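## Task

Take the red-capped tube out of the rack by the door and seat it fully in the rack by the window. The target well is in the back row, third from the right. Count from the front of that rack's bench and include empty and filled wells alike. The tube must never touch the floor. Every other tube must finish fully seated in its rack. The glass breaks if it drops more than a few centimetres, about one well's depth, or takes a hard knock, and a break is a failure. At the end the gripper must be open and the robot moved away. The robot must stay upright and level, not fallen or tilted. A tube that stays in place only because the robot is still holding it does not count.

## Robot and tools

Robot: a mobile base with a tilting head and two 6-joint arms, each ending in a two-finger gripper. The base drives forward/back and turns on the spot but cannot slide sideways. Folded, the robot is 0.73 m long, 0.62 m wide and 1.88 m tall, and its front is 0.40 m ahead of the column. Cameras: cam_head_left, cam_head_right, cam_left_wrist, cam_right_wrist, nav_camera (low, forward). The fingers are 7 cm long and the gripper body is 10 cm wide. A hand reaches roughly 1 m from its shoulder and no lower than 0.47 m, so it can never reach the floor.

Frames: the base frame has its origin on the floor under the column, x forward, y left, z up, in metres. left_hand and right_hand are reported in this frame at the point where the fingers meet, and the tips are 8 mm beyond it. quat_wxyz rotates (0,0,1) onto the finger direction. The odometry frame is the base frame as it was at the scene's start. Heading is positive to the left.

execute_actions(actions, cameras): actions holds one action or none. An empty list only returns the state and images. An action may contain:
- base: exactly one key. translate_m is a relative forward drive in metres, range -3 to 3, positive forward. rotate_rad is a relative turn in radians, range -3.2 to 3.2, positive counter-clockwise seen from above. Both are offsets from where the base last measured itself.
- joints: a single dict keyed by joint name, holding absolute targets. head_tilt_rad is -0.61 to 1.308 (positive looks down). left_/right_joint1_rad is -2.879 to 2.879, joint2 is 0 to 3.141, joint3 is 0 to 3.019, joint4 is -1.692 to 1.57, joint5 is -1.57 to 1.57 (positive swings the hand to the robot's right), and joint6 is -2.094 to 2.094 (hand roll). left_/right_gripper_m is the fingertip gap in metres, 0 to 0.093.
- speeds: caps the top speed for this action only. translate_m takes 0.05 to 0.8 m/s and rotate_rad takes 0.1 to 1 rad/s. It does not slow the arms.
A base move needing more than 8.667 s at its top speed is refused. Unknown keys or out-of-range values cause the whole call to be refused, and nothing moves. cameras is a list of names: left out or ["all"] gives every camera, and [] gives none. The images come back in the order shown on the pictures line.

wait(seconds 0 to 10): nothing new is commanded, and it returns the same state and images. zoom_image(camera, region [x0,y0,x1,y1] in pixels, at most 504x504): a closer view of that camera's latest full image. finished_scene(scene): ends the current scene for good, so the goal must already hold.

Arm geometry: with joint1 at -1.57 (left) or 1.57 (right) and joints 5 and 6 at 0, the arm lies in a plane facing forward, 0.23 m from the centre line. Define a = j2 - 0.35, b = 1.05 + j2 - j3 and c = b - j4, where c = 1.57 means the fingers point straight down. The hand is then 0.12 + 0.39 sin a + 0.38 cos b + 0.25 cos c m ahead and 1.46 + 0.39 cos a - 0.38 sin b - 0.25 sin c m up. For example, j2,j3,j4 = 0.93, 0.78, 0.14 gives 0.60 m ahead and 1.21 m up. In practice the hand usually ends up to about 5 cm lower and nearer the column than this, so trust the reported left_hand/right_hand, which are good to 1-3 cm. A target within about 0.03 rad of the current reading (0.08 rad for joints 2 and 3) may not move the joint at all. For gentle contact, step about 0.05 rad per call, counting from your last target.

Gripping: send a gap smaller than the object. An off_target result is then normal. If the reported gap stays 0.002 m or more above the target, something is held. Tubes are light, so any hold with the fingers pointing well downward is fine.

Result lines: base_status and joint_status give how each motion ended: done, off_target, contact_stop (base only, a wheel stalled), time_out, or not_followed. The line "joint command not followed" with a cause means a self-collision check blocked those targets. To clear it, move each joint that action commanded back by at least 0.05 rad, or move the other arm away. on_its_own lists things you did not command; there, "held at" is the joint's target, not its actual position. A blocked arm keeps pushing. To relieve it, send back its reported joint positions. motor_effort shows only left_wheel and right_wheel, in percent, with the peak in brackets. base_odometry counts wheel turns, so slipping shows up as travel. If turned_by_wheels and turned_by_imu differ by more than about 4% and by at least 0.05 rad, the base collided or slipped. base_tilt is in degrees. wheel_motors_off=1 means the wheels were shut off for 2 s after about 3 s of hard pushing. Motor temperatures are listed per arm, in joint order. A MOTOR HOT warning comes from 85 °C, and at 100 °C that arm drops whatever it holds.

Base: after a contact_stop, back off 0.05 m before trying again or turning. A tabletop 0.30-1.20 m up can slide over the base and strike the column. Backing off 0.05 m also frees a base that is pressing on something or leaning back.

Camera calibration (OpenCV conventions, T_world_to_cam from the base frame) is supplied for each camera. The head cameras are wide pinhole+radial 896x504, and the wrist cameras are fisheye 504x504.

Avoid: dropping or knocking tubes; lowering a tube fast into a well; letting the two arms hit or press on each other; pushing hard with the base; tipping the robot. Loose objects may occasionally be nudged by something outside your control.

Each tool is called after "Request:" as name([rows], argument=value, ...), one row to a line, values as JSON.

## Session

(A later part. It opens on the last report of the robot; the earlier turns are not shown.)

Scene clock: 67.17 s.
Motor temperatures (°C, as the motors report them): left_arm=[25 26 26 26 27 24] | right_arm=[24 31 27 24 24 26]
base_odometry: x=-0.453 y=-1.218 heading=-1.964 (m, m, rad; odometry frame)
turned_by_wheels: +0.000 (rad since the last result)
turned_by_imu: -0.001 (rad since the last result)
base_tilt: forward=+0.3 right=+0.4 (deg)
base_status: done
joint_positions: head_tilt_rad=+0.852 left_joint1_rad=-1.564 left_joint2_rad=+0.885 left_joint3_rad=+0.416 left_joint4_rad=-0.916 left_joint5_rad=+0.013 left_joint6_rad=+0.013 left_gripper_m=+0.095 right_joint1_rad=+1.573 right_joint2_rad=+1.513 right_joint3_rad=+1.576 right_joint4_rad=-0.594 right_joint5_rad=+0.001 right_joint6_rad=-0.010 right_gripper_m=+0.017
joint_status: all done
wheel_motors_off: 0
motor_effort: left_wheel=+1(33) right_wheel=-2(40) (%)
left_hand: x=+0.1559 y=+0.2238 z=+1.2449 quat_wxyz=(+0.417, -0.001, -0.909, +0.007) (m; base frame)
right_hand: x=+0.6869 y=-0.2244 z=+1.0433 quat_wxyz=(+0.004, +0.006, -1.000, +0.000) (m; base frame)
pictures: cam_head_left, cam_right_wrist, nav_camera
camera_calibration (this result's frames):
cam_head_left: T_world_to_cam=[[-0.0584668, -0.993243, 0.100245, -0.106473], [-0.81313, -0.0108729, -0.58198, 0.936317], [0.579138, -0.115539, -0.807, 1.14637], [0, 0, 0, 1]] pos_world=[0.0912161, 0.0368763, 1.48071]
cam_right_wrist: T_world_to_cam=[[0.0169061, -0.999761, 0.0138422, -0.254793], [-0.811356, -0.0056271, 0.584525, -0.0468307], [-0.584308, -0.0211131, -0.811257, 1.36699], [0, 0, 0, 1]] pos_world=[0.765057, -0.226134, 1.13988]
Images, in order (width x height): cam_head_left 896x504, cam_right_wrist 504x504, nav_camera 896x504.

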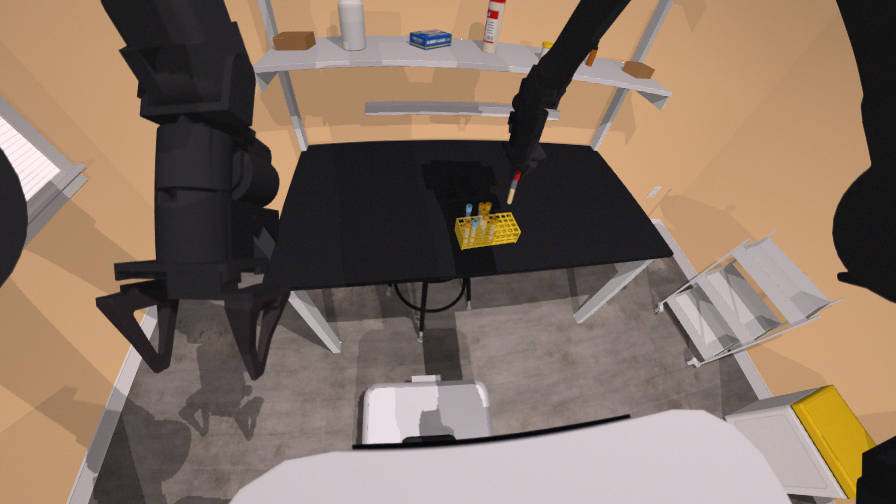

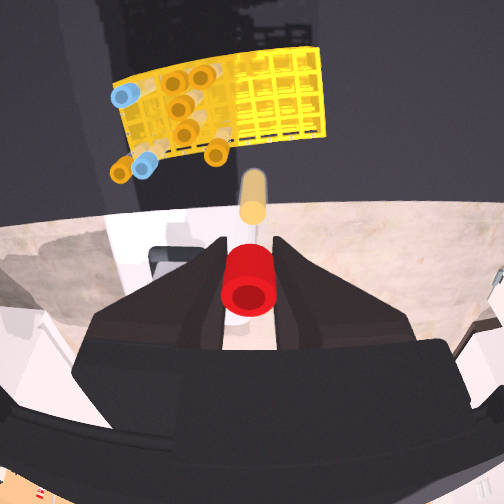

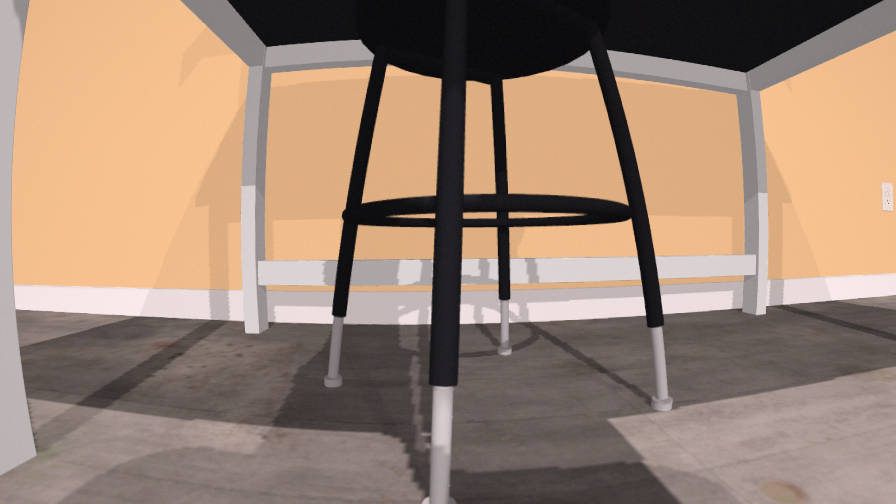

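Request:
execute_actions([
  {"base":{"translate_m":0.085},"joints":{"right_joint2_rad":1.64,"right_joint4_rad":-0.44}},
], cameras=["cam_head_left","cam_right_wrist"])

Request:
zoom_image(camera="cam_head_left", region=[440, 180, 540, 275])

Request:
zoom_image(camera="cam_right_wrist", region=[160, 60, 380, 280])

Scene clock: 73.63 s.
Motor temperatures (°C, as the motors report them): left_arm=[25 26 26 26 27 24] | right_arm=[24 32 28 24 24 26]
base_odometry: x=-0.485 y=-1.297 heading=-1.963 (m, m, rad; odometry frame)
turned_by_wheels: +0.001 (rad since the last result)
turned_by_imu: +0.001 (rad since the last result)
base_tilt: forward=+0.2 right=+0.4 (deg)
base_status: done
joint_positions: head_tilt_rad=+0.852 left_joint1_rad=-1.564 left_joint2_rad=+0.885 left_joint3_rad=+0.418 left_joint4_rad=-0.916 left_joint5_rad=+0.013 left_joint6_rad=+0.013 left_gripper_m=+0.095 right_joint1_rad=+1.573 right_joint2_rad=+1.652 right_joint3_rad=+1.577 right_joint4_rad=-0.452 right_joint5_rad=+0.001 right_joint6_rad=-0.010 right_gripper_m=+0.017
joint_status: all done
wheel_motors_off: 0
motor_effort: left_wheel=+2(33) right_wheel=-2(32) (%)
left_hand: x=+0.1567 y=+0.2238 z=+1.2447 quat_wxyz=(+0.416, -0.001, -0.909, +0.007) (m; base frame)
right_hand: x=+0.6602 y=-0.2243 z=+0.9669 quat_wxyz=(+0.001, +0.006, -1.000, +0.000) (m; base frame)
pictures: cam_head_left, cam_right_wrist
camera_calibration (this result's frames):
cam_head_left: T_world_to_cam=[[-0.0584425, -0.993243, 0.100259, -0.106497], [-0.813271, -0.0108729, -0.581783, 0.93602], [0.578942, -0.115539, -0.807141, 1.1466], [0, 0, 0, 1]] pos_world=[0.0912017, 0.0368763, 1.4807]
cam_right_wrist: T_world_to_cam=[[0.016823, -0.999761, 0.0139271, -0.253209], [-0.814466, -0.00562283, 0.580184, -0.0176285], [-0.579967, -0.0211036, -0.814366, 1.28957], [0, 0, 0, 1]] pos_world=[0.737808, -0.226033, 1.06393]
Images, in order (width x height): cam_head_left 896x504, cam_right_wrist 504x504.

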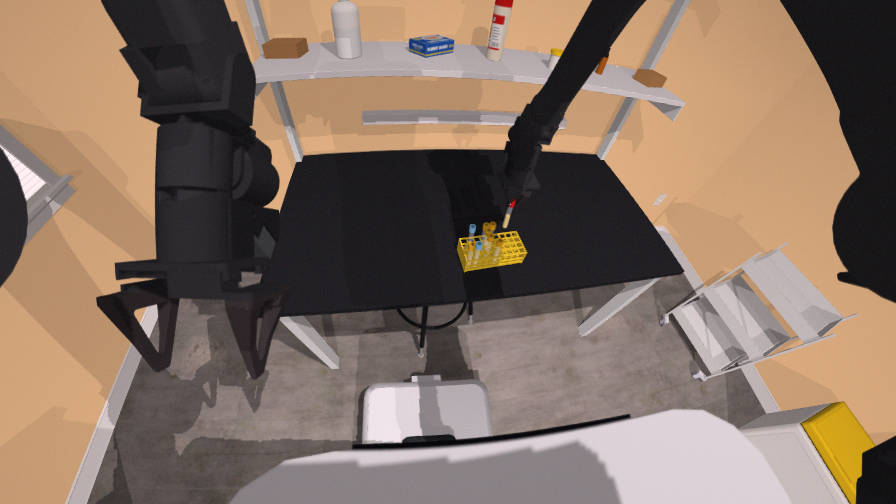

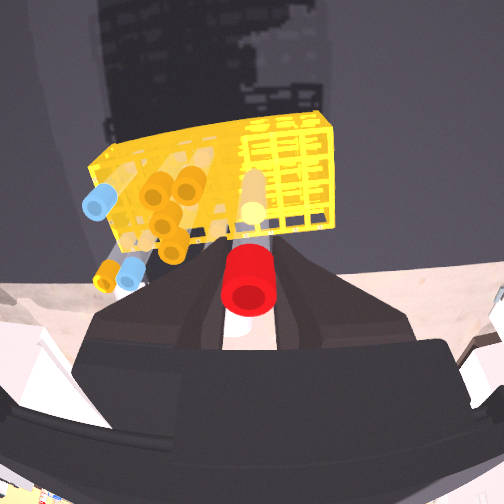

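Region (440, 180, 540, 275) of cam_head_left's 896x504 image, scaled by 5.040, with more detail than that image has; it fills the top 479 rows of this view, and the rest is white.

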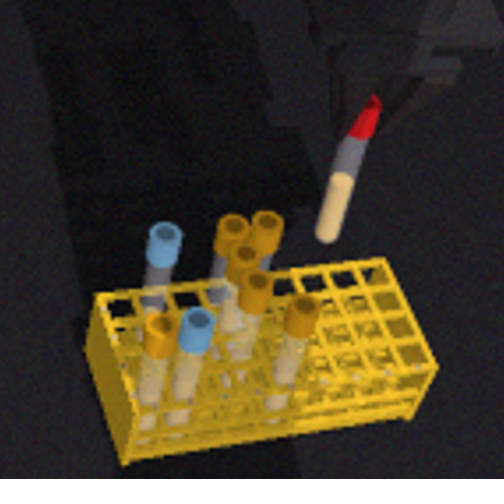

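Region (160, 60, 380, 280) of cam_right_wrist's 504x504 image, scaled by 2.291, with more detail than that image has.

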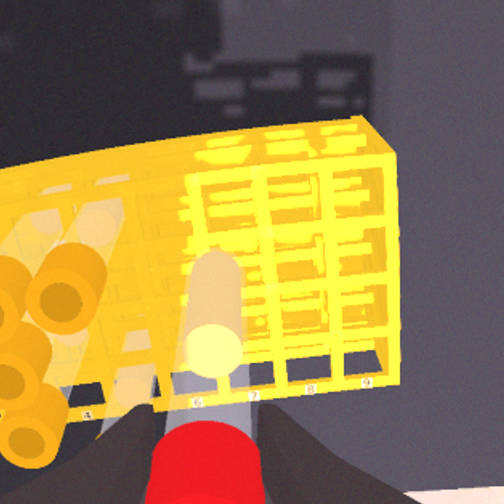

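Request:
execute_actions([
  {"base":{"rotate_rad":-0.009}},
], cameras=[])

Request:
execute_actions([
  {"base":{"translate_m":0.019},"joints":{"right_joint2_rad":1.71,"right_joint4_rad":-0.39}},
], cameras=["cam_head_left","cam_right_wrist"])

Request:
zoom_image(camera="cam_head_left", region=[440, 180, 540, 275])

Request:
zoom_image(camera="cam_right_wrist", region=[160, 60, 380, 280])

Scene clock: 81.00 s.
Motor temperatures (°C, as the motors report them): left_arm=[25 26 26 26 27 24] | right_arm=[24 32 28 24 24 26]
base_odometry: x=-0.485 y=-1.297 heading=-1.970 (m, m, rad; odometry frame)
turned_by_wheels: -0.007 (rad since the last result)
turned_by_imu: -0.007 (rad since the last result)
base_tilt: forward=+0.3 right=+0.5 (deg)
base_status: done
joint_positions: head_tilt_rad=+0.852 left_joint1_rad=-1.564 left_joint2_rad=+0.885 left_joint3_rad=+0.418 left_joint4_rad=-0.916 left_joint5_rad=+0.013 left_joint6_rad=+0.013 left_gripper_m=+0.095 right_joint1_rad=+1.569 right_joint2_rad=+1.652 right_joint3_rad=+1.577 right_joint4_rad=-0.452 right_joint5_rad=+0.001 right_joint6_rad=-0.010 right_gripper_m=+0.017
joint_status: not commanded
wheel_motors_off: 0
motor_effort: left_wheel=+2(38) right_wheel=+3(36) (%)
left_hand: x=+0.1567 y=+0.2238 z=+1.2447 quat_wxyz=(+0.416, -0.001, -0.909, +0.007) (m; base frame)
right_hand: x=+0.6604 y=-0.2268 z=+0.9671 quat_wxyz=(+0.001, +0.005, -1.000, +0.001) (m; base frame)
pictures: none
No camera images: the call's "cameras" was empty. Leave "cameras" out to get every camera's image.

Scene clock: 82.07 s.
Motor temperatures (°C, as the motors report them): left_arm=[25 26 26 26 27 24] | right_arm=[24 32 27 24 24 26]
base_odometry: x=-0.493 y=-1.314 heading=-1.971 (m, m, rad; odometry frame)
turned_by_wheels: +0.000 (rad since the last result)
turned_by_imu: +0.000 (rad since the last result)
base_tilt: forward=+0.2 right=+0.5 (deg)
base_status: done
joint_positions: head_tilt_rad=+0.852 left_joint1_rad=-1.564 left_joint2_rad=+0.885 left_joint3_rad=+0.416 left_joint4_rad=-0.916 left_joint5_rad=+0.013 left_joint6_rad=+0.013 left_gripper_m=+0.095 right_joint1_rad=+1.569 right_joint2_rad=+1.703 right_joint3_rad=+1.584 right_joint4_rad=-0.399 right_joint5_rad=+0.001 right_joint6_rad=-0.010 right_gripper_m=+0.017
joint_status: all done
wheel_motors_off: 0
motor_effort: left_wheel=+0(37) right_wheel=+1(29) (%)
left_hand: x=+0.1555 y=+0.2238 z=+1.2450 quat_wxyz=(+0.418, -0.001, -0.909, +0.007) (m; base frame)
right_hand: x=+0.6517 y=-0.2268 z=+0.9409 quat_wxyz=(-0.003, +0.005, -1.000, +0.001) (m; base frame)
pictures: cam_head_left, cam_right_wrist
camera_calibration (this result's frames):
cam_head_left: T_world_to_cam=[[-0.0584337, -0.993243, 0.100264, -0.106505], [-0.813322, -0.0108729, -0.581712, 0.935913], [0.578871, -0.115539, -0.807192, 1.14668], [0, 0, 0, 1]] pos_world=[0.0911965, 0.0368763, 1.4807]
cam_right_wrist: T_world_to_cam=[[0.0149693, -0.999743, 0.0170382, -0.256896], [-0.819532, -0.00250509, 0.573028, 0.00133614], [-0.572838, -0.0225412, -0.819359, 1.26314], [0, 0, 0, 1]] pos_world=[0.728515, -0.228354, 1.03858]
Images, in order (width x height): cam_head_left 896x504, cam_right_wrist 504x504.

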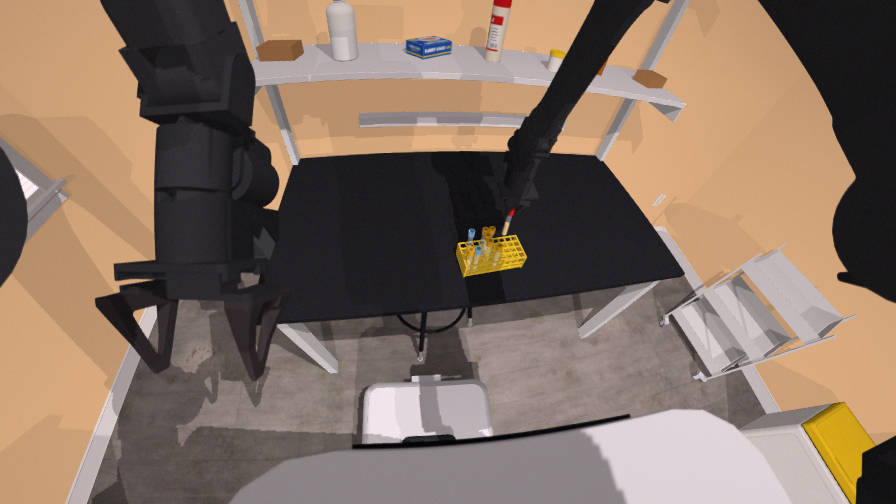

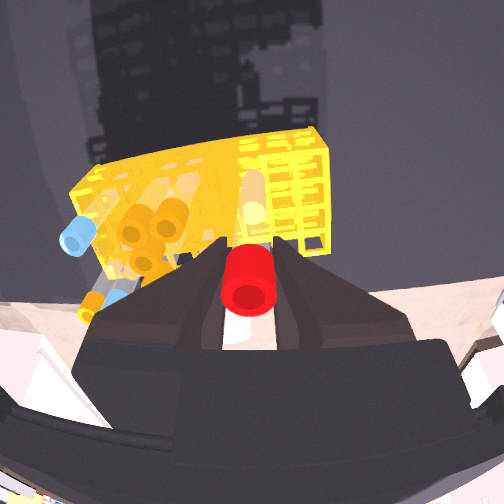

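Region (440, 180, 540, 275) of cam_head_left's 896x504 image, scaled by 5.040, with more detail than that image has; it fills the top 479 rows of this view, and the rest is white.

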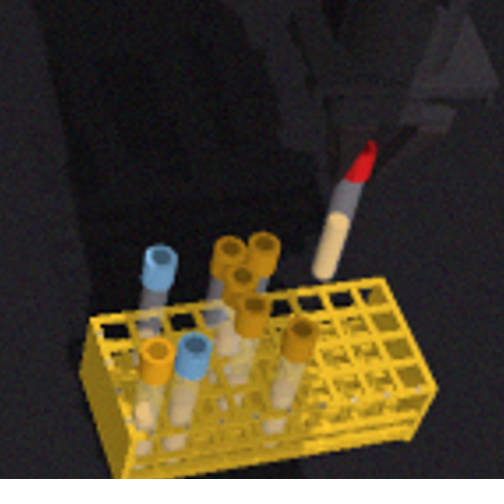

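Region (160, 60, 380, 280) of cam_right_wrist's 504x504 image, scaled by 2.291, with more detail than that image has.

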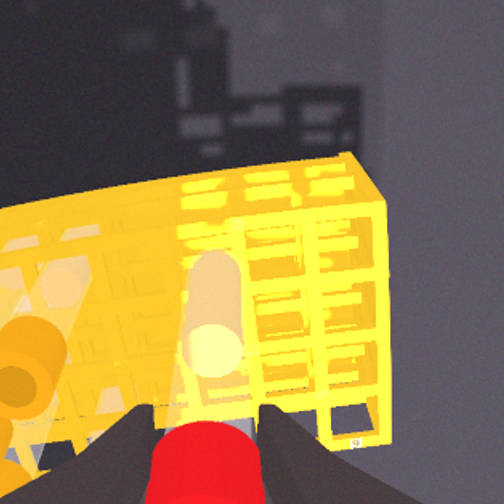

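Request:
execute_actions([
  {"base":{"rotate_rad":0.006},"joints":{"right_joint2_rad":1.74,"right_joint4_rad":-0.365}},
], cameras=["cam_head_left","cam_right_wrist"])

Request:
zoom_image(camera="cam_head_left", region=[440, 180, 540, 275])

Request:
zoom_image(camera="cam_right_wrist", region=[160, 60, 380, 280])

Scene clock: 87.77 s.
Motor temperatures (°C, as the motors report them): left_arm=[25 26 26 26 27 24] | right_arm=[24 32 27 24 24 26]
base_odometry: x=-0.493 y=-1.314 heading=-1.965 (m, m, rad; odometry frame)
turned_by_wheels: +0.006 (rad since the last result)
turned_by_imu: +0.006 (rad since the last result)
base_tilt: forward=+0.2 right=+0.4 (deg)
base_status: done
joint_positions: head_tilt_rad=+0.852 left_joint1_rad=-1.564 left_joint2_rad=+0.885 left_joint3_rad=+0.416 left_joint4_rad=-0.916 left_joint5_rad=+0.013 left_joint6_rad=+0.013 left_gripper_m=+0.095 right_joint1_rad=+1.570 right_joint2_rad=+1.730 right_joint3_rad=+1.584 right_joint4_rad=-0.376 right_joint5_rad=+0.001 right_joint6_rad=-0.010 right_gripper_m=+0.017
joint_status: all done
wheel_motors_off: 0
motor_effort: left_wheel=-2(23) right_wheel=+0(23) (%)
left_hand: x=+0.1555 y=+0.2238 z=+1.2450 quat_wxyz=(+0.418, -0.001, -0.909, +0.007) (m; base frame)
right_hand: x=+0.6434 y=-0.2263 z=+0.9269 quat_wxyz=(-0.001, +0.005, -1.000, +0.001) (m; base frame)
pictures: cam_head_left, cam_right_wrist
camera_calibration (this result's frames):
cam_head_left: T_world_to_cam=[[-0.0584337, -0.993243, 0.100264, -0.106505], [-0.813322, -0.0108729, -0.581712, 0.935913], [0.578871, -0.115539, -0.807192, 1.14668], [0, 0, 0, 1]] pos_world=[0.0911965, 0.0368763, 1.4807]
cam_right_wrist: T_world_to_cam=[[0.0154106, -0.999748, 0.0163176, -0.255598], [-0.817339, -0.00319516, 0.576148, -0.00193904], [-0.575951, -0.0222158, -0.817183, 1.247], [0, 0, 0, 1]] pos_world=[0.720566, -0.227837, 1.02432]
Images, in order (width x height): cam_head_left 896x504, cam_right_wrist 504x504.

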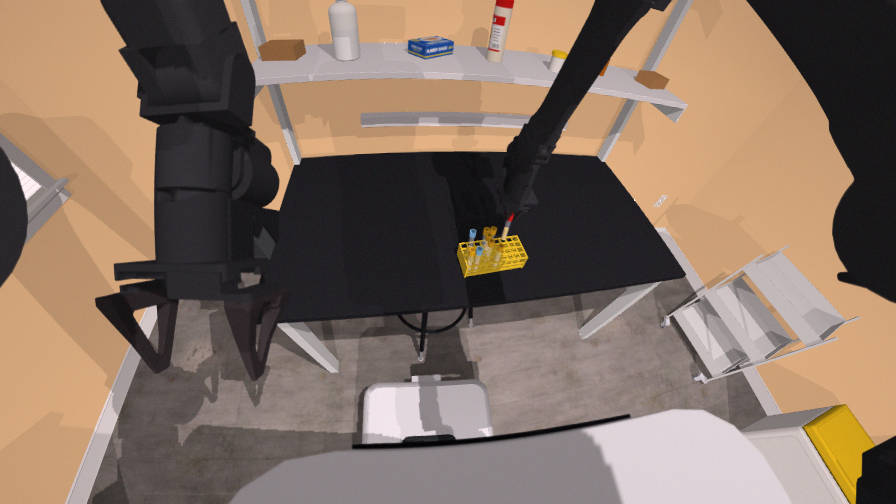

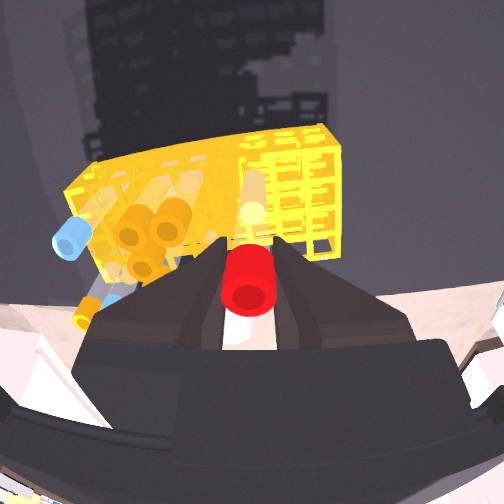

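Region (440, 180, 540, 275) of cam_head_left's 896x504 image, scaled by 5.040, with more detail than that image has; it fills the top 479 rows of this view, and the rest is white.

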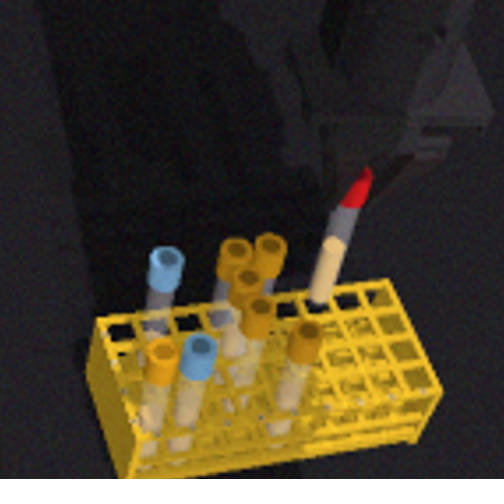

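Region (160, 60, 380, 280) of cam_right_wrist's 504x504 image, scaled by 2.291, with more detail than that image has.

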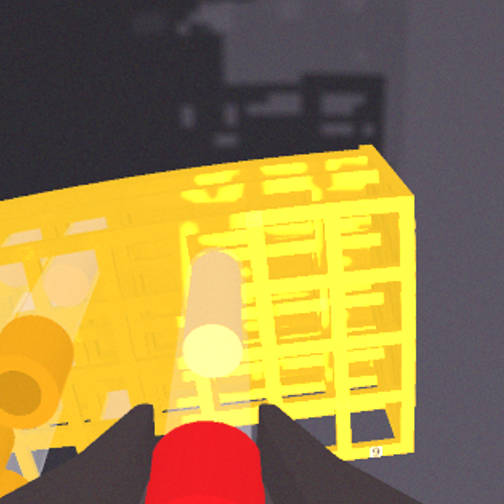

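Close enough (rounded tip). Base slightly ahead first, then descend.

Request:
execute_actions([
  {"base":{"translate_m":0.004}},
], cameras=[])

Request:
execute_actions([
  {"base":{"translate_m":0.005},"joints":{"right_joint2_rad":1.765,"right_joint4_rad":-0.34}},
], cameras=["cam_head_left","cam_right_wrist"])

Request:
zoom_image(camera="cam_head_left", region=[440, 180, 540, 275])

Request:
zoom_image(camera="cam_right_wrist", region=[160, 60, 380, 280])

Scene clock: 93.80 s.
Motor temperatures (°C, as the motors report them): left_arm=[25 26 26 26 27 24] | right_arm=[24 32 27 24 24 26]
base_odometry: x=-0.494 y=-1.318 heading=-1.965 (m, m, rad; odometry frame)
turned_by_wheels: +0.000 (rad since the last result)
turned_by_imu: +0.000 (rad since the last result)
base_tilt: forward=+0.3 right=+0.5 (deg)
base_status: done
joint_positions: head_tilt_rad=+0.853 left_joint1_rad=-1.564 left_joint2_rad=+0.885 left_joint3_rad=+0.414 left_joint4_rad=-0.916 left_joint5_rad=+0.013 left_joint6_rad=+0.013 left_gripper_m=+0.095 right_joint1_rad=+1.570 right_joint2_rad=+1.732 right_joint3_rad=+1.587 right_joint4_rad=-0.375 right_joint5_rad=+0.001 right_joint6_rad=-0.010 right_gripper_m=+0.017
joint_status: not commanded
wheel_motors_off: 0
motor_effort: left_wheel=+1(32) right_wheel=+0(30) (%)
left_hand: x=+0.1547 y=+0.2238 z=+1.2453 quat_wxyz=(+0.418, -0.001, -0.908, +0.007) (m; base frame)
right_hand: x=+0.6443 y=-0.2263 z=+0.9262 quat_wxyz=(-0.002, +0.005, -1.000, +0.001) (m; base frame)
pictures: none
No camera images: the call's "cameras" was empty. Leave "cameras" out to get every camera's image.

Scene clock: 94.60 s.
Motor temperatures (°C, as the motors report them): left_arm=[25 26 26 26 27 24] | right_arm=[24 32 27 24 24 26]
base_odometry: x=-0.496 y=-1.323 heading=-1.965 (m, m, rad; odometry frame)
turned_by_wheels: +0.000 (rad since the last result)
turned_by_imu: +0.000 (rad since the last result)
base_tilt: forward=+0.2 right=+0.5 (deg)
base_status: done
joint_positions: head_tilt_rad=+0.853 left_joint1_rad=-1.564 left_joint2_rad=+0.885 left_joint3_rad=+0.416 left_joint4_rad=-0.916 left_joint5_rad=+0.013 left_joint6_rad=+0.013 left_gripper_m=+0.095 right_joint1_rad=+1.570 right_joint2_rad=+1.742 right_joint3_rad=+1.592 right_joint4_rad=-0.349 right_joint5_rad=+0.001 right_joint6_rad=-0.010 right_gripper_m=+0.017
joint_status: all done
wheel_motors_off: 0
motor_effort: left_wheel=+1(32) right_wheel=+0(35) (%)
left_hand: x=+0.1556 y=+0.2238 z=+1.2451 quat_wxyz=(+0.417, -0.001, -0.909, +0.007) (m; base frame)
right_hand: x=+0.6482 y=-0.2263 z=+0.9217 quat_wxyz=(-0.012, +0.005, -1.000, +0.001) (m; base frame)
pictures: cam_head_left, cam_right_wrist
camera_calibration (this result's frames):
cam_head_left: T_world_to_cam=[[-0.0584111, -0.993243, 0.100277, -0.106526], [-0.813453, -0.0108729, -0.581529, 0.935638], [0.57869, -0.115539, -0.807322, 1.14689], [0, 0, 0, 1]] pos_world=[0.0911831, 0.0368763, 1.48069]
cam_right_wrist: T_world_to_cam=[[0.0150537, -0.999748, 0.0166687, -0.255684], [-0.830098, -0.00320226, 0.557608, 0.0302947], [-0.557414, -0.0222307, -0.829937, 1.24523], [0, 0, 0, 1]] pos_world=[0.723107, -0.22784, 1.02084]
Images, in order (width x height): cam_head_left 896x504, cam_right_wrist 504x504.

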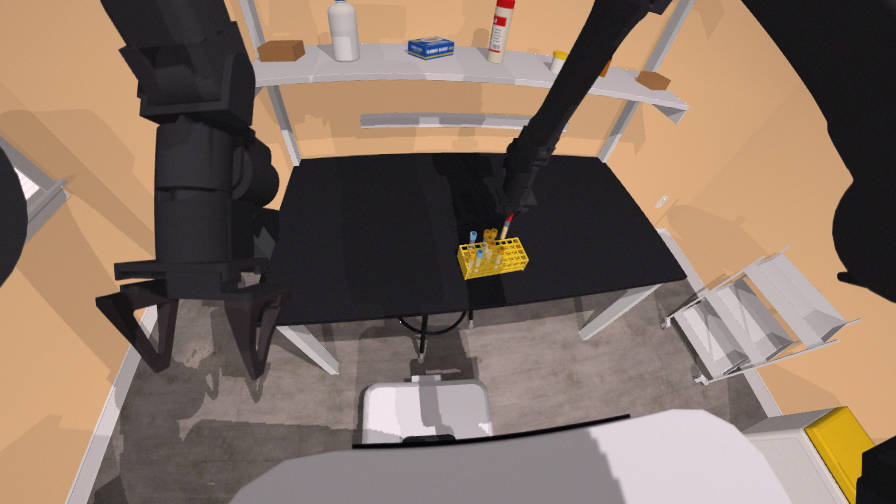

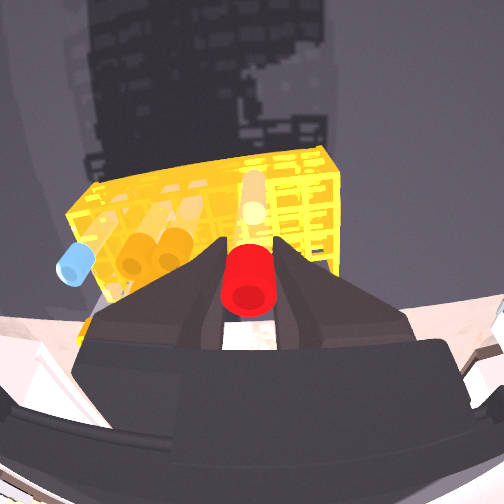

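Region (440, 180, 540, 275) of cam_head_left's 896x504 image, scaled by 5.040, with more detail than that image has; it fills the top 479 rows of this view, and the rest is white.

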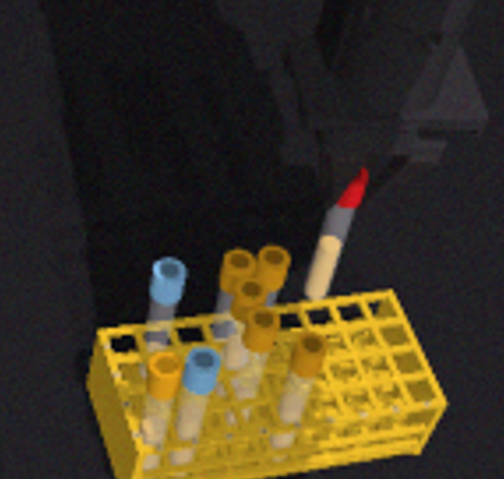

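Region (160, 60, 380, 280) of cam_right_wrist's 504x504 image, scaled by 2.291, with more detail than that image has.

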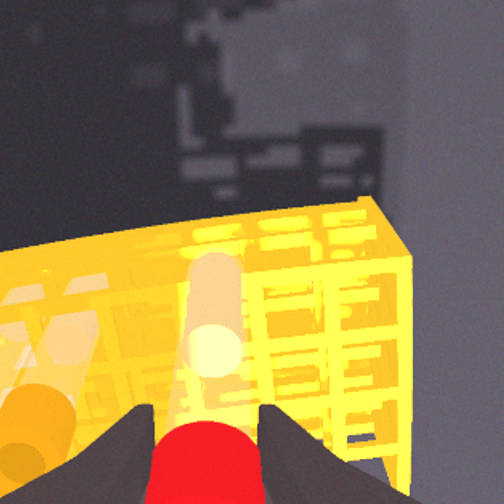

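On the back rim. Back up.

Request:
execute_actions([
  {"base":{"translate_m":-0.008}},
], cameras=["cam_head_left","cam_right_wrist"])

Request:
zoom_image(camera="cam_head_left", region=[440, 180, 540, 275])

Request:
zoom_image(camera="cam_right_wrist", region=[160, 60, 380, 280])

Scene clock: 99.13 s.
Motor temperatures (°C, as the motors report them): left_arm=[25 26 26 26 27 24] | right_arm=[24 32 27 24 24 26]
base_odometry: x=-0.493 y=-1.315 heading=-1.965 (m, m, rad; odometry frame)
turned_by_wheels: +0.000 (rad since the last result)
turned_by_imu: +0.000 (rad since the last result)
base_tilt: forward=+0.2 right=+0.4 (deg)
base_status: done
joint_positions: head_tilt_rad=+0.853 left_joint1_rad=-1.564 left_joint2_rad=+0.885 left_joint3_rad=+0.413 left_joint4_rad=-0.916 left_joint5_rad=+0.013 left_joint6_rad=+0.013 left_gripper_m=+0.095 right_joint1_rad=+1.570 right_joint2_rad=+1.742 right_joint3_rad=+1.593 right_joint4_rad=-0.346 right_joint5_rad=+0.001 right_joint6_rad=-0.010 right_gripper_m=+0.017
joint_status: not commanded
wheel_motors_off: 0
motor_effort: left_wheel=-1(32) right_wheel=+2(30) (%)
left_hand: x=+0.1544 y=+0.2238 z=+1.2454 quat_wxyz=(+0.418, -0.001, -0.908, +0.007) (m; base frame)
right_hand: x=+0.6495 y=-0.2263 z=+0.9219 quat_wxyz=(-0.014, +0.005, -1.000, +0.001) (m; base frame)
pictures: cam_head_left, cam_right_wrist
camera_calibration (this result's frames):
cam_head_left: T_world_to_cam=[[-0.0584036, -0.993243, 0.100282, -0.106533], [-0.813497, -0.0108729, -0.581468, 0.935547], [0.57863, -0.115539, -0.807365, 1.14696], [0, 0, 0, 1]] pos_world=[0.0911787, 0.0368763, 1.48069]
cam_right_wrist: T_world_to_cam=[[0.0149924, -0.999748, 0.0167274, -0.255722], [-0.83222, -0.00320349, 0.554437, 0.0356088], [-0.554244, -0.0222332, -0.832058, 1.24603], [0, 0, 0, 1]] pos_world=[0.724073, -0.22784, 1.0213]
Images, in order (width x height): cam_head_left 896x504, cam_right_wrist 504x504.

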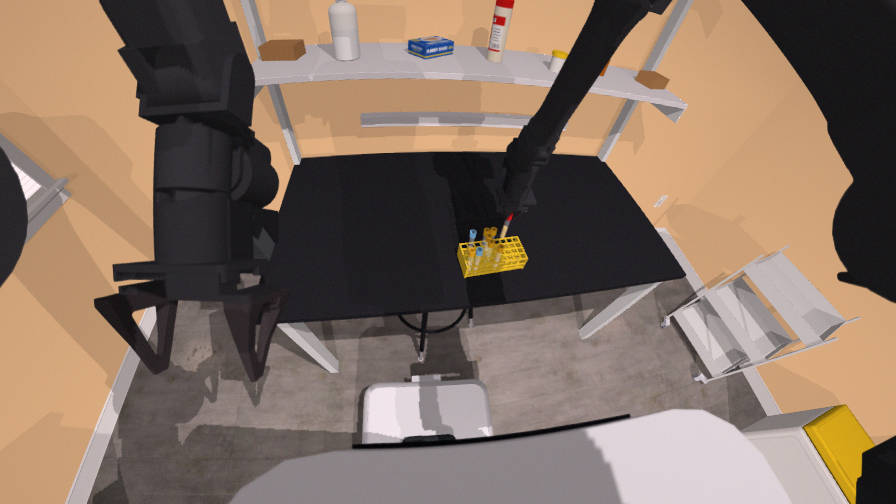

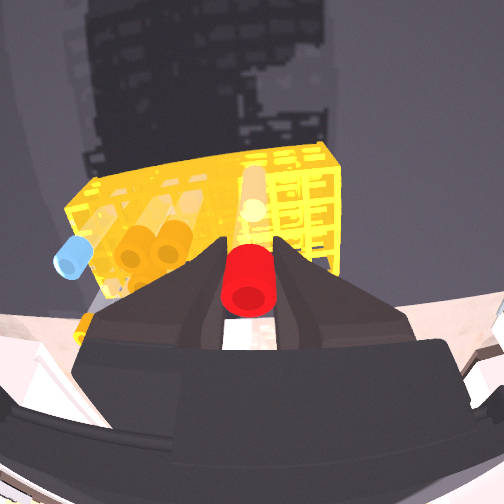

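Region (440, 180, 540, 275) of cam_head_left's 896x504 image, scaled by 5.040, with more detail than that image has; it fills the top 479 rows of this view, and the rest is white.

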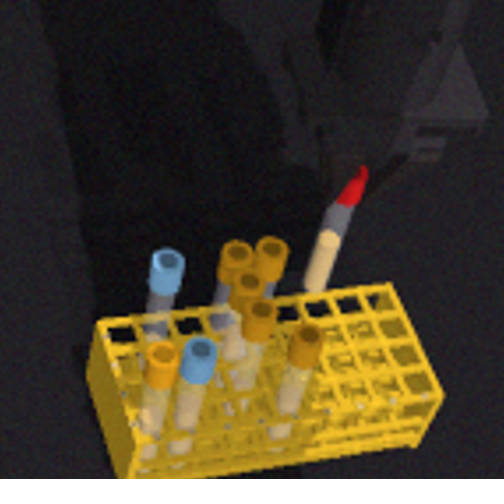

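Region (160, 60, 380, 280) of cam_right_wrist's 504x504 image, scaled by 2.291, with more detail than that image has.

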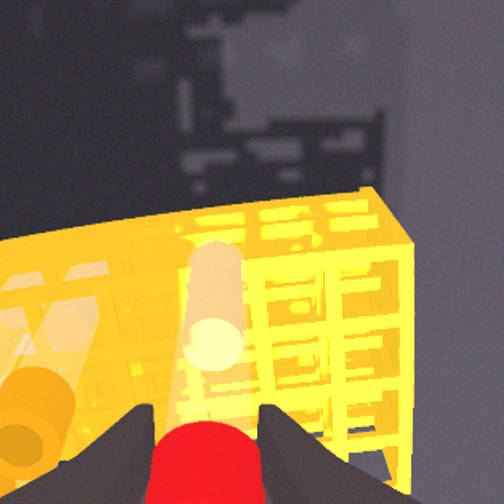

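Request:
execute_actions([
  {"joints":{"right_joint2_rad":1.71}},
], cameras=[])

Request:
execute_actions([
  {"joints":{"right_joint4_rad":-0.41}},
], cameras=["cam_right_wrist"])

Request:
zoom_image(camera="cam_right_wrist", region=[160, 60, 380, 280])

Scene clock: 105.37 s.
Motor temperatures (°C, as the motors report them): left_arm=[25 26 26 26 27 24] | right_arm=[24 32 27 24 24 26]
base_odometry: x=-0.493 y=-1.315 heading=-1.965 (m, m, rad; odometry frame)
turned_by_wheels: +0.000 (rad since the last result)
turned_by_imu: +0.000 (rad since the last result)
base_tilt: forward=+0.2 right=+0.6 (deg)
base_status: not commanded
joint_positions: head_tilt_rad=+0.853 left_joint1_rad=-1.564 left_joint2_rad=+0.885 left_joint3_rad=+0.413 left_joint4_rad=-0.916 left_joint5_rad=+0.013 left_joint6_rad=+0.013 left_gripper_m=+0.095 right_joint1_rad=+1.570 right_joint2_rad=+1.724 right_joint3_rad=+1.593 right_joint4_rad=-0.346 right_joint5_rad=+0.001 right_joint6_rad=-0.010 right_gripper_m=+0.017
joint_status: all done
wheel_motors_off: 0
motor_effort: left_wheel=+1(0) right_wheel=+3(0) (%)
left_hand: x=+0.1544 y=+0.2238 z=+1.2454 quat_wxyz=(+0.418, -0.001, -0.908, +0.007) (m; base frame)
right_hand: x=+0.6590 y=-0.2263 z=+0.9314 quat_wxyz=(-0.023, +0.005, -1.000, +0.001) (m; base frame)
pictures: none
No camera images: the call's "cameras" was empty. Leave "cameras" out to get every camera's image.

Scene clock: 105.97 s.
Motor temperatures (°C, as the motors report them): left_arm=[25 26 26 26 27 24] | right_arm=[24 32 27 24 24 26]
base_odometry: x=-0.493 y=-1.315 heading=-1.965 (m, m, rad; odometry frame)
turned_by_wheels: +0.000 (rad since the last result)
turned_by_imu: +0.000 (rad since the last result)
base_tilt: forward=+0.3 right=+0.5 (deg)
base_status: not commanded
joint_positions: head_tilt_rad=+0.853 left_joint1_rad=-1.564 left_joint2_rad=+0.885 left_joint3_rad=+0.413 left_joint4_rad=-0.916 left_joint5_rad=+0.013 left_joint6_rad=+0.013 left_gripper_m=+0.095 right_joint1_rad=+1.570 right_joint2_rad=+1.723 right_joint3_rad=+1.593 right_joint4_rad=-0.400 right_joint5_rad=+0.001 right_joint6_rad=-0.010 right_gripper_m=+0.017
joint_status: all done
wheel_motors_off: 0
motor_effort: left_wheel=-1(2) right_wheel=-1(2) (%)
left_hand: x=+0.1544 y=+0.2238 z=+1.2454 quat_wxyz=(+0.418, -0.001, -0.908, +0.007) (m; base frame)
right_hand: x=+0.6463 y=-0.2263 z=+0.9316 quat_wxyz=(+0.003, +0.005, -1.000, +0.001) (m; base frame)
pictures: cam_right_wrist
camera_calibration (this result's frames):
cam_right_wrist: T_world_to_cam=[[0.0155417, -0.999748, 0.0161846, -0.255677], [-0.812475, -0.00319261, 0.582987, -0.0117907], [-0.582789, -0.0222102, -0.81232, 1.25234], [0, 0, 0, 1]] pos_world=[0.724245, -0.227836, 1.02832]
Images, in order (width x height): cam_right_wrist 504x504.

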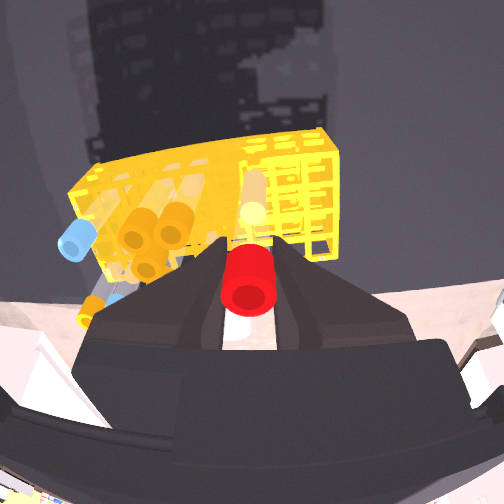

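Region (160, 60, 380, 280) of cam_right_wrist's 504x504 image, scaled by 2.291, with more detail than that image has.

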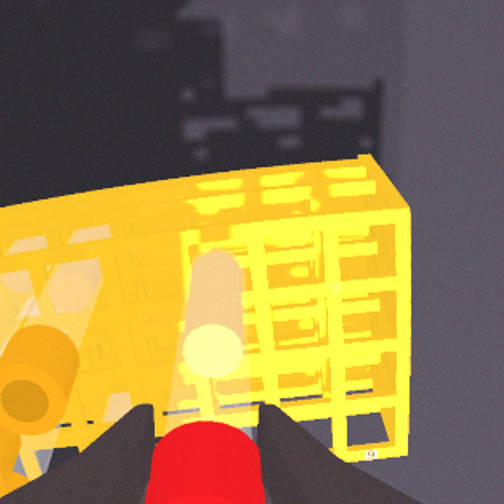

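Request:
execute_actions([
  {"base":{"rotate_rad":-0.004}},
], cameras=[])

Request:
execute_actions([
  {"joints":{"right_joint2_rad":1.765,"right_joint4_rad":-0.355}},
], cameras=["cam_head_left","cam_right_wrist"])

Request:
zoom_image(camera="cam_head_left", region=[440, 180, 540, 275])

Request:
zoom_image(camera="cam_right_wrist", region=[160, 60, 380, 280])

Scene clock: 112.57 s.
Motor temperatures (°C, as the motors report them): left_arm=[25 26 26 26 27 24] | right_arm=[24 33 27 24 24 26]
base_odometry: x=-0.493 y=-1.315 heading=-1.967 (m, m, rad; odometry frame)
turned_by_wheels: -0.002 (rad since the last result)
turned_by_imu: -0.002 (rad since the last result)
base_tilt: forward=+0.1 right=+0.4 (deg)
base_status: done
joint_positions: head_tilt_rad=+0.853 left_joint1_rad=-1.564 left_joint2_rad=+0.885 left_joint3_rad=+0.413 left_joint4_rad=-0.916 left_joint5_rad=+0.013 left_joint6_rad=+0.013 left_gripper_m=+0.095 right_joint1_rad=+1.569 right_joint2_rad=+1.723 right_joint3_rad=+1.593 right_joint4_rad=-0.400 right_joint5_rad=+0.001 right_joint6_rad=-0.010 right_gripper_m=+0.017
joint_status: not commanded
wheel_motors_off: 0
motor_effort: left_wheel=+0(28) right_wheel=-1(27) (%)
left_hand: x=+0.1544 y=+0.2238 z=+1.2454 quat_wxyz=(+0.418, -0.001, -0.908, +0.007) (m; base frame)
right_hand: x=+0.6463 y=-0.2271 z=+0.9316 quat_wxyz=(+0.003, +0.005, -1.000, +0.002) (m; base frame)
pictures: none
No camera images: the call's "cameras" was empty. Leave "cameras" out to get every camera's image.

Scene clock: 113.30 s.
Motor temperatures (°C, as the motors report them): left_arm=[25 26 26 26 27 24] | right_arm=[24 33 27 24 24 26]
base_odometry: x=-0.493 y=-1.315 heading=-1.967 (m, m, rad; odometry frame)
turned_by_wheels: +0.000 (rad since the last result)
turned_by_imu: +0.000 (rad since the last result)
base_tilt: forward=+0.1 right=+0.5 (deg)
base_status: not commanded
joint_positions: head_tilt_rad=+0.853 left_joint1_rad=-1.564 left_joint2_rad=+0.885 left_joint3_rad=+0.413 left_joint4_rad=-0.916 left_joint5_rad=+0.013 left_joint6_rad=+0.013 left_gripper_m=+0.095 right_joint1_rad=+1.569 right_joint2_rad=+1.755 right_joint3_rad=+1.593 right_joint4_rad=-0.365 right_joint5_rad=+0.001 right_joint6_rad=-0.010 right_gripper_m=+0.017
joint_status: all done
wheel_motors_off: 0
motor_effort: left_wheel=+0(2) right_wheel=-2(1) (%)
left_hand: x=+0.1544 y=+0.2238 z=+1.2454 quat_wxyz=(+0.418, -0.001, -0.908, +0.007) (m; base frame)
right_hand: x=+0.6379 y=-0.2271 z=+0.9151 quat_wxyz=(+0.002, +0.005, -1.000, +0.002) (m; base frame)
pictures: cam_head_left, cam_right_wrist
camera_calibration (this result's frames):
cam_head_left: T_world_to_cam=[[-0.0584037, -0.993243, 0.100282, -0.106533], [-0.813496, -0.0108729, -0.581468, 0.935547], [0.57863, -0.115539, -0.807365, 1.14696], [0, 0, 0, 1]] pos_world=[0.0911787, 0.0368763, 1.48069]
cam_right_wrist: T_world_to_cam=[[0.0149221, -0.99974, 0.0172239, -0.256698], [-0.814252, -0.00215226, 0.580507, -0.00533939], [-0.58032, -0.022687, -0.814073, 1.23402], [0, 0, 0, 1]] pos_world=[0.715609, -0.228647, 1.0121]
Images, in order (width x height): cam_head_left 896x504, cam_right_wrist 504x504.

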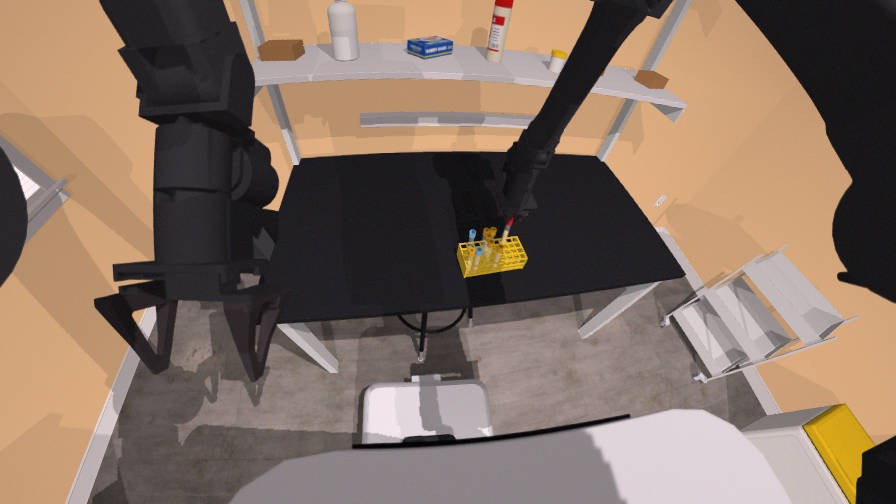

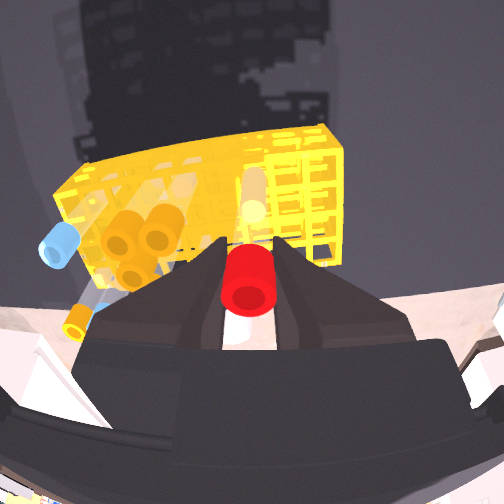

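Region (440, 180, 540, 275) of cam_head_left's 896x504 image, scaled by 5.040, with more detail than that image has; it fills the top 479 rows of this view, and the rest is white.

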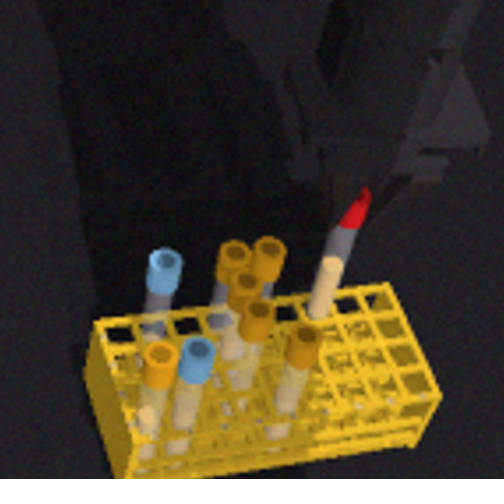

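Region (160, 60, 380, 280) of cam_right_wrist's 504x504 image, scaled by 2.291, with more detail than that image has.

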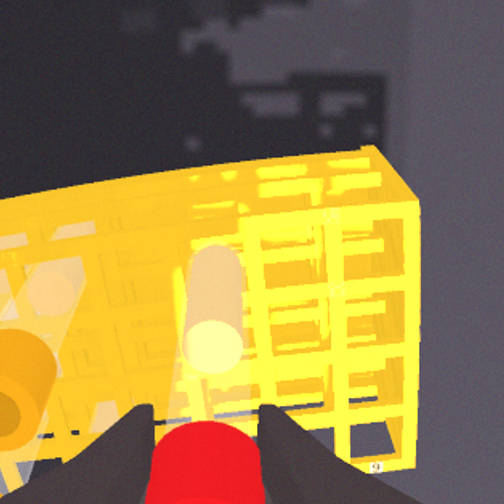

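In, against near bar.

Request:
execute_actions([
  {"base":{"translate_m":0.005}},
], cameras=[])

Request:
execute_actions([
  {"base":{"translate_m":0.008},"joints":{"right_joint2_rad":1.795,"right_joint4_rad":-0.325}},
], cameras=["cam_right_wrist"])

Scene clock: 117.50 s.
Motor temperatures (°C, as the motors report them): left_arm=[25 26 26 26 27 24] | right_arm=[24 33 27 24 24 26]
base_odometry: x=-0.495 y=-1.320 heading=-1.967 (m, m, rad; odometry frame)
turned_by_wheels: +0.000 (rad since the last result)
turned_by_imu: +0.000 (rad since the last result)
base_tilt: forward=+0.3 right=+0.6 (deg)
base_status: done
joint_positions: head_tilt_rad=+0.853 left_joint1_rad=-1.564 left_joint2_rad=+0.884 left_joint3_rad=+0.415 left_joint4_rad=-0.916 left_joint5_rad=+0.013 left_joint6_rad=+0.013 left_gripper_m=+0.095 right_joint1_rad=+1.569 right_joint2_rad=+1.757 right_joint3_rad=+1.594 right_joint4_rad=-0.365 right_joint5_rad=+0.001 right_joint6_rad=-0.010 right_gripper_m=+0.017
joint_status: not commanded
wheel_motors_off: 0
motor_effort: left_wheel=-1(30) right_wheel=+0(36) (%)
left_hand: x=+0.1553 y=+0.2238 z=+1.2452 quat_wxyz=(+0.417, -0.001, -0.909, +0.007) (m; base frame)
right_hand: x=+0.6374 y=-0.2271 z=+0.9143 quat_wxyz=(+0.002, +0.005, -1.000, +0.002) (m; base frame)
pictures: none
No camera images: the call's "cameras" was empty. Leave "cameras" out to get every camera's image.

Scene clock: 118.37 s.
Motor temperatures (°C, as the motors report them): left_arm=[25 26 26 26 27 24] | right_arm=[24 33 27 24 24 26]
base_odometry: x=-0.498 y=-1.328 heading=-1.967 (m, m, rad; odometry frame)
turned_by_wheels: +0.000 (rad since the last result)
turned_by_imu: +0.000 (rad since the last result)
base_tilt: forward=+0.2 right=+0.5 (deg)
base_status: done
joint_positions: head_tilt_rad=+0.853 left_joint1_rad=-1.564 left_joint2_rad=+0.884 left_joint3_rad=+0.416 left_joint4_rad=-0.916 left_joint5_rad=+0.013 left_joint6_rad=+0.013 left_gripper_m=+0.095 right_joint1_rad=+1.569 right_joint2_rad=+1.781 right_joint3_rad=+1.594 right_joint4_rad=-0.336 right_joint5_rad=+0.001 right_joint6_rad=-0.010 right_gripper_m=+0.017
joint_status: all done
wheel_motors_off: 0
motor_effort: left_wheel=-1(32) right_wheel=-2(32) (%)
left_hand: x=+0.1559 y=+0.2238 z=+1.2450 quat_wxyz=(+0.417, -0.001, -0.909, +0.007) (m; base frame)
right_hand: x=+0.6311 y=-0.2271 z=+0.9018 quat_wxyz=(+0.000, +0.005, -1.000, +0.002) (m; base frame)
pictures: cam_right_wrist
camera_calibration (this result's frames):
cam_right_wrist: T_world_to_cam=[[0.0148684, -0.99974, 0.0172783, -0.256397], [-0.81624, -0.00215495, 0.577709, 0.000630417], [-0.577521, -0.0226929, -0.81606, 1.21921], [0, 0, 0, 1]] pos_world=[0.708445, -0.228661, 0.999012]
Images, in order (width x height): cam_right_wrist 504x504.

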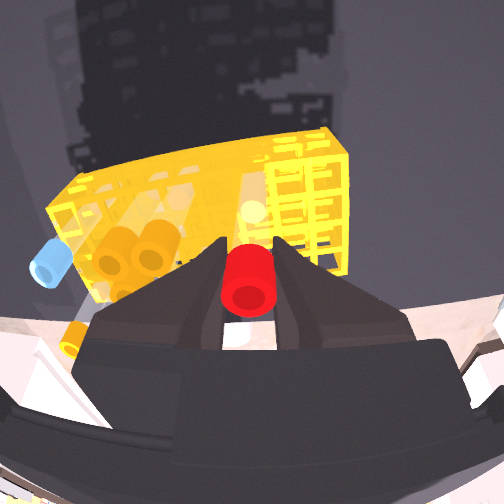

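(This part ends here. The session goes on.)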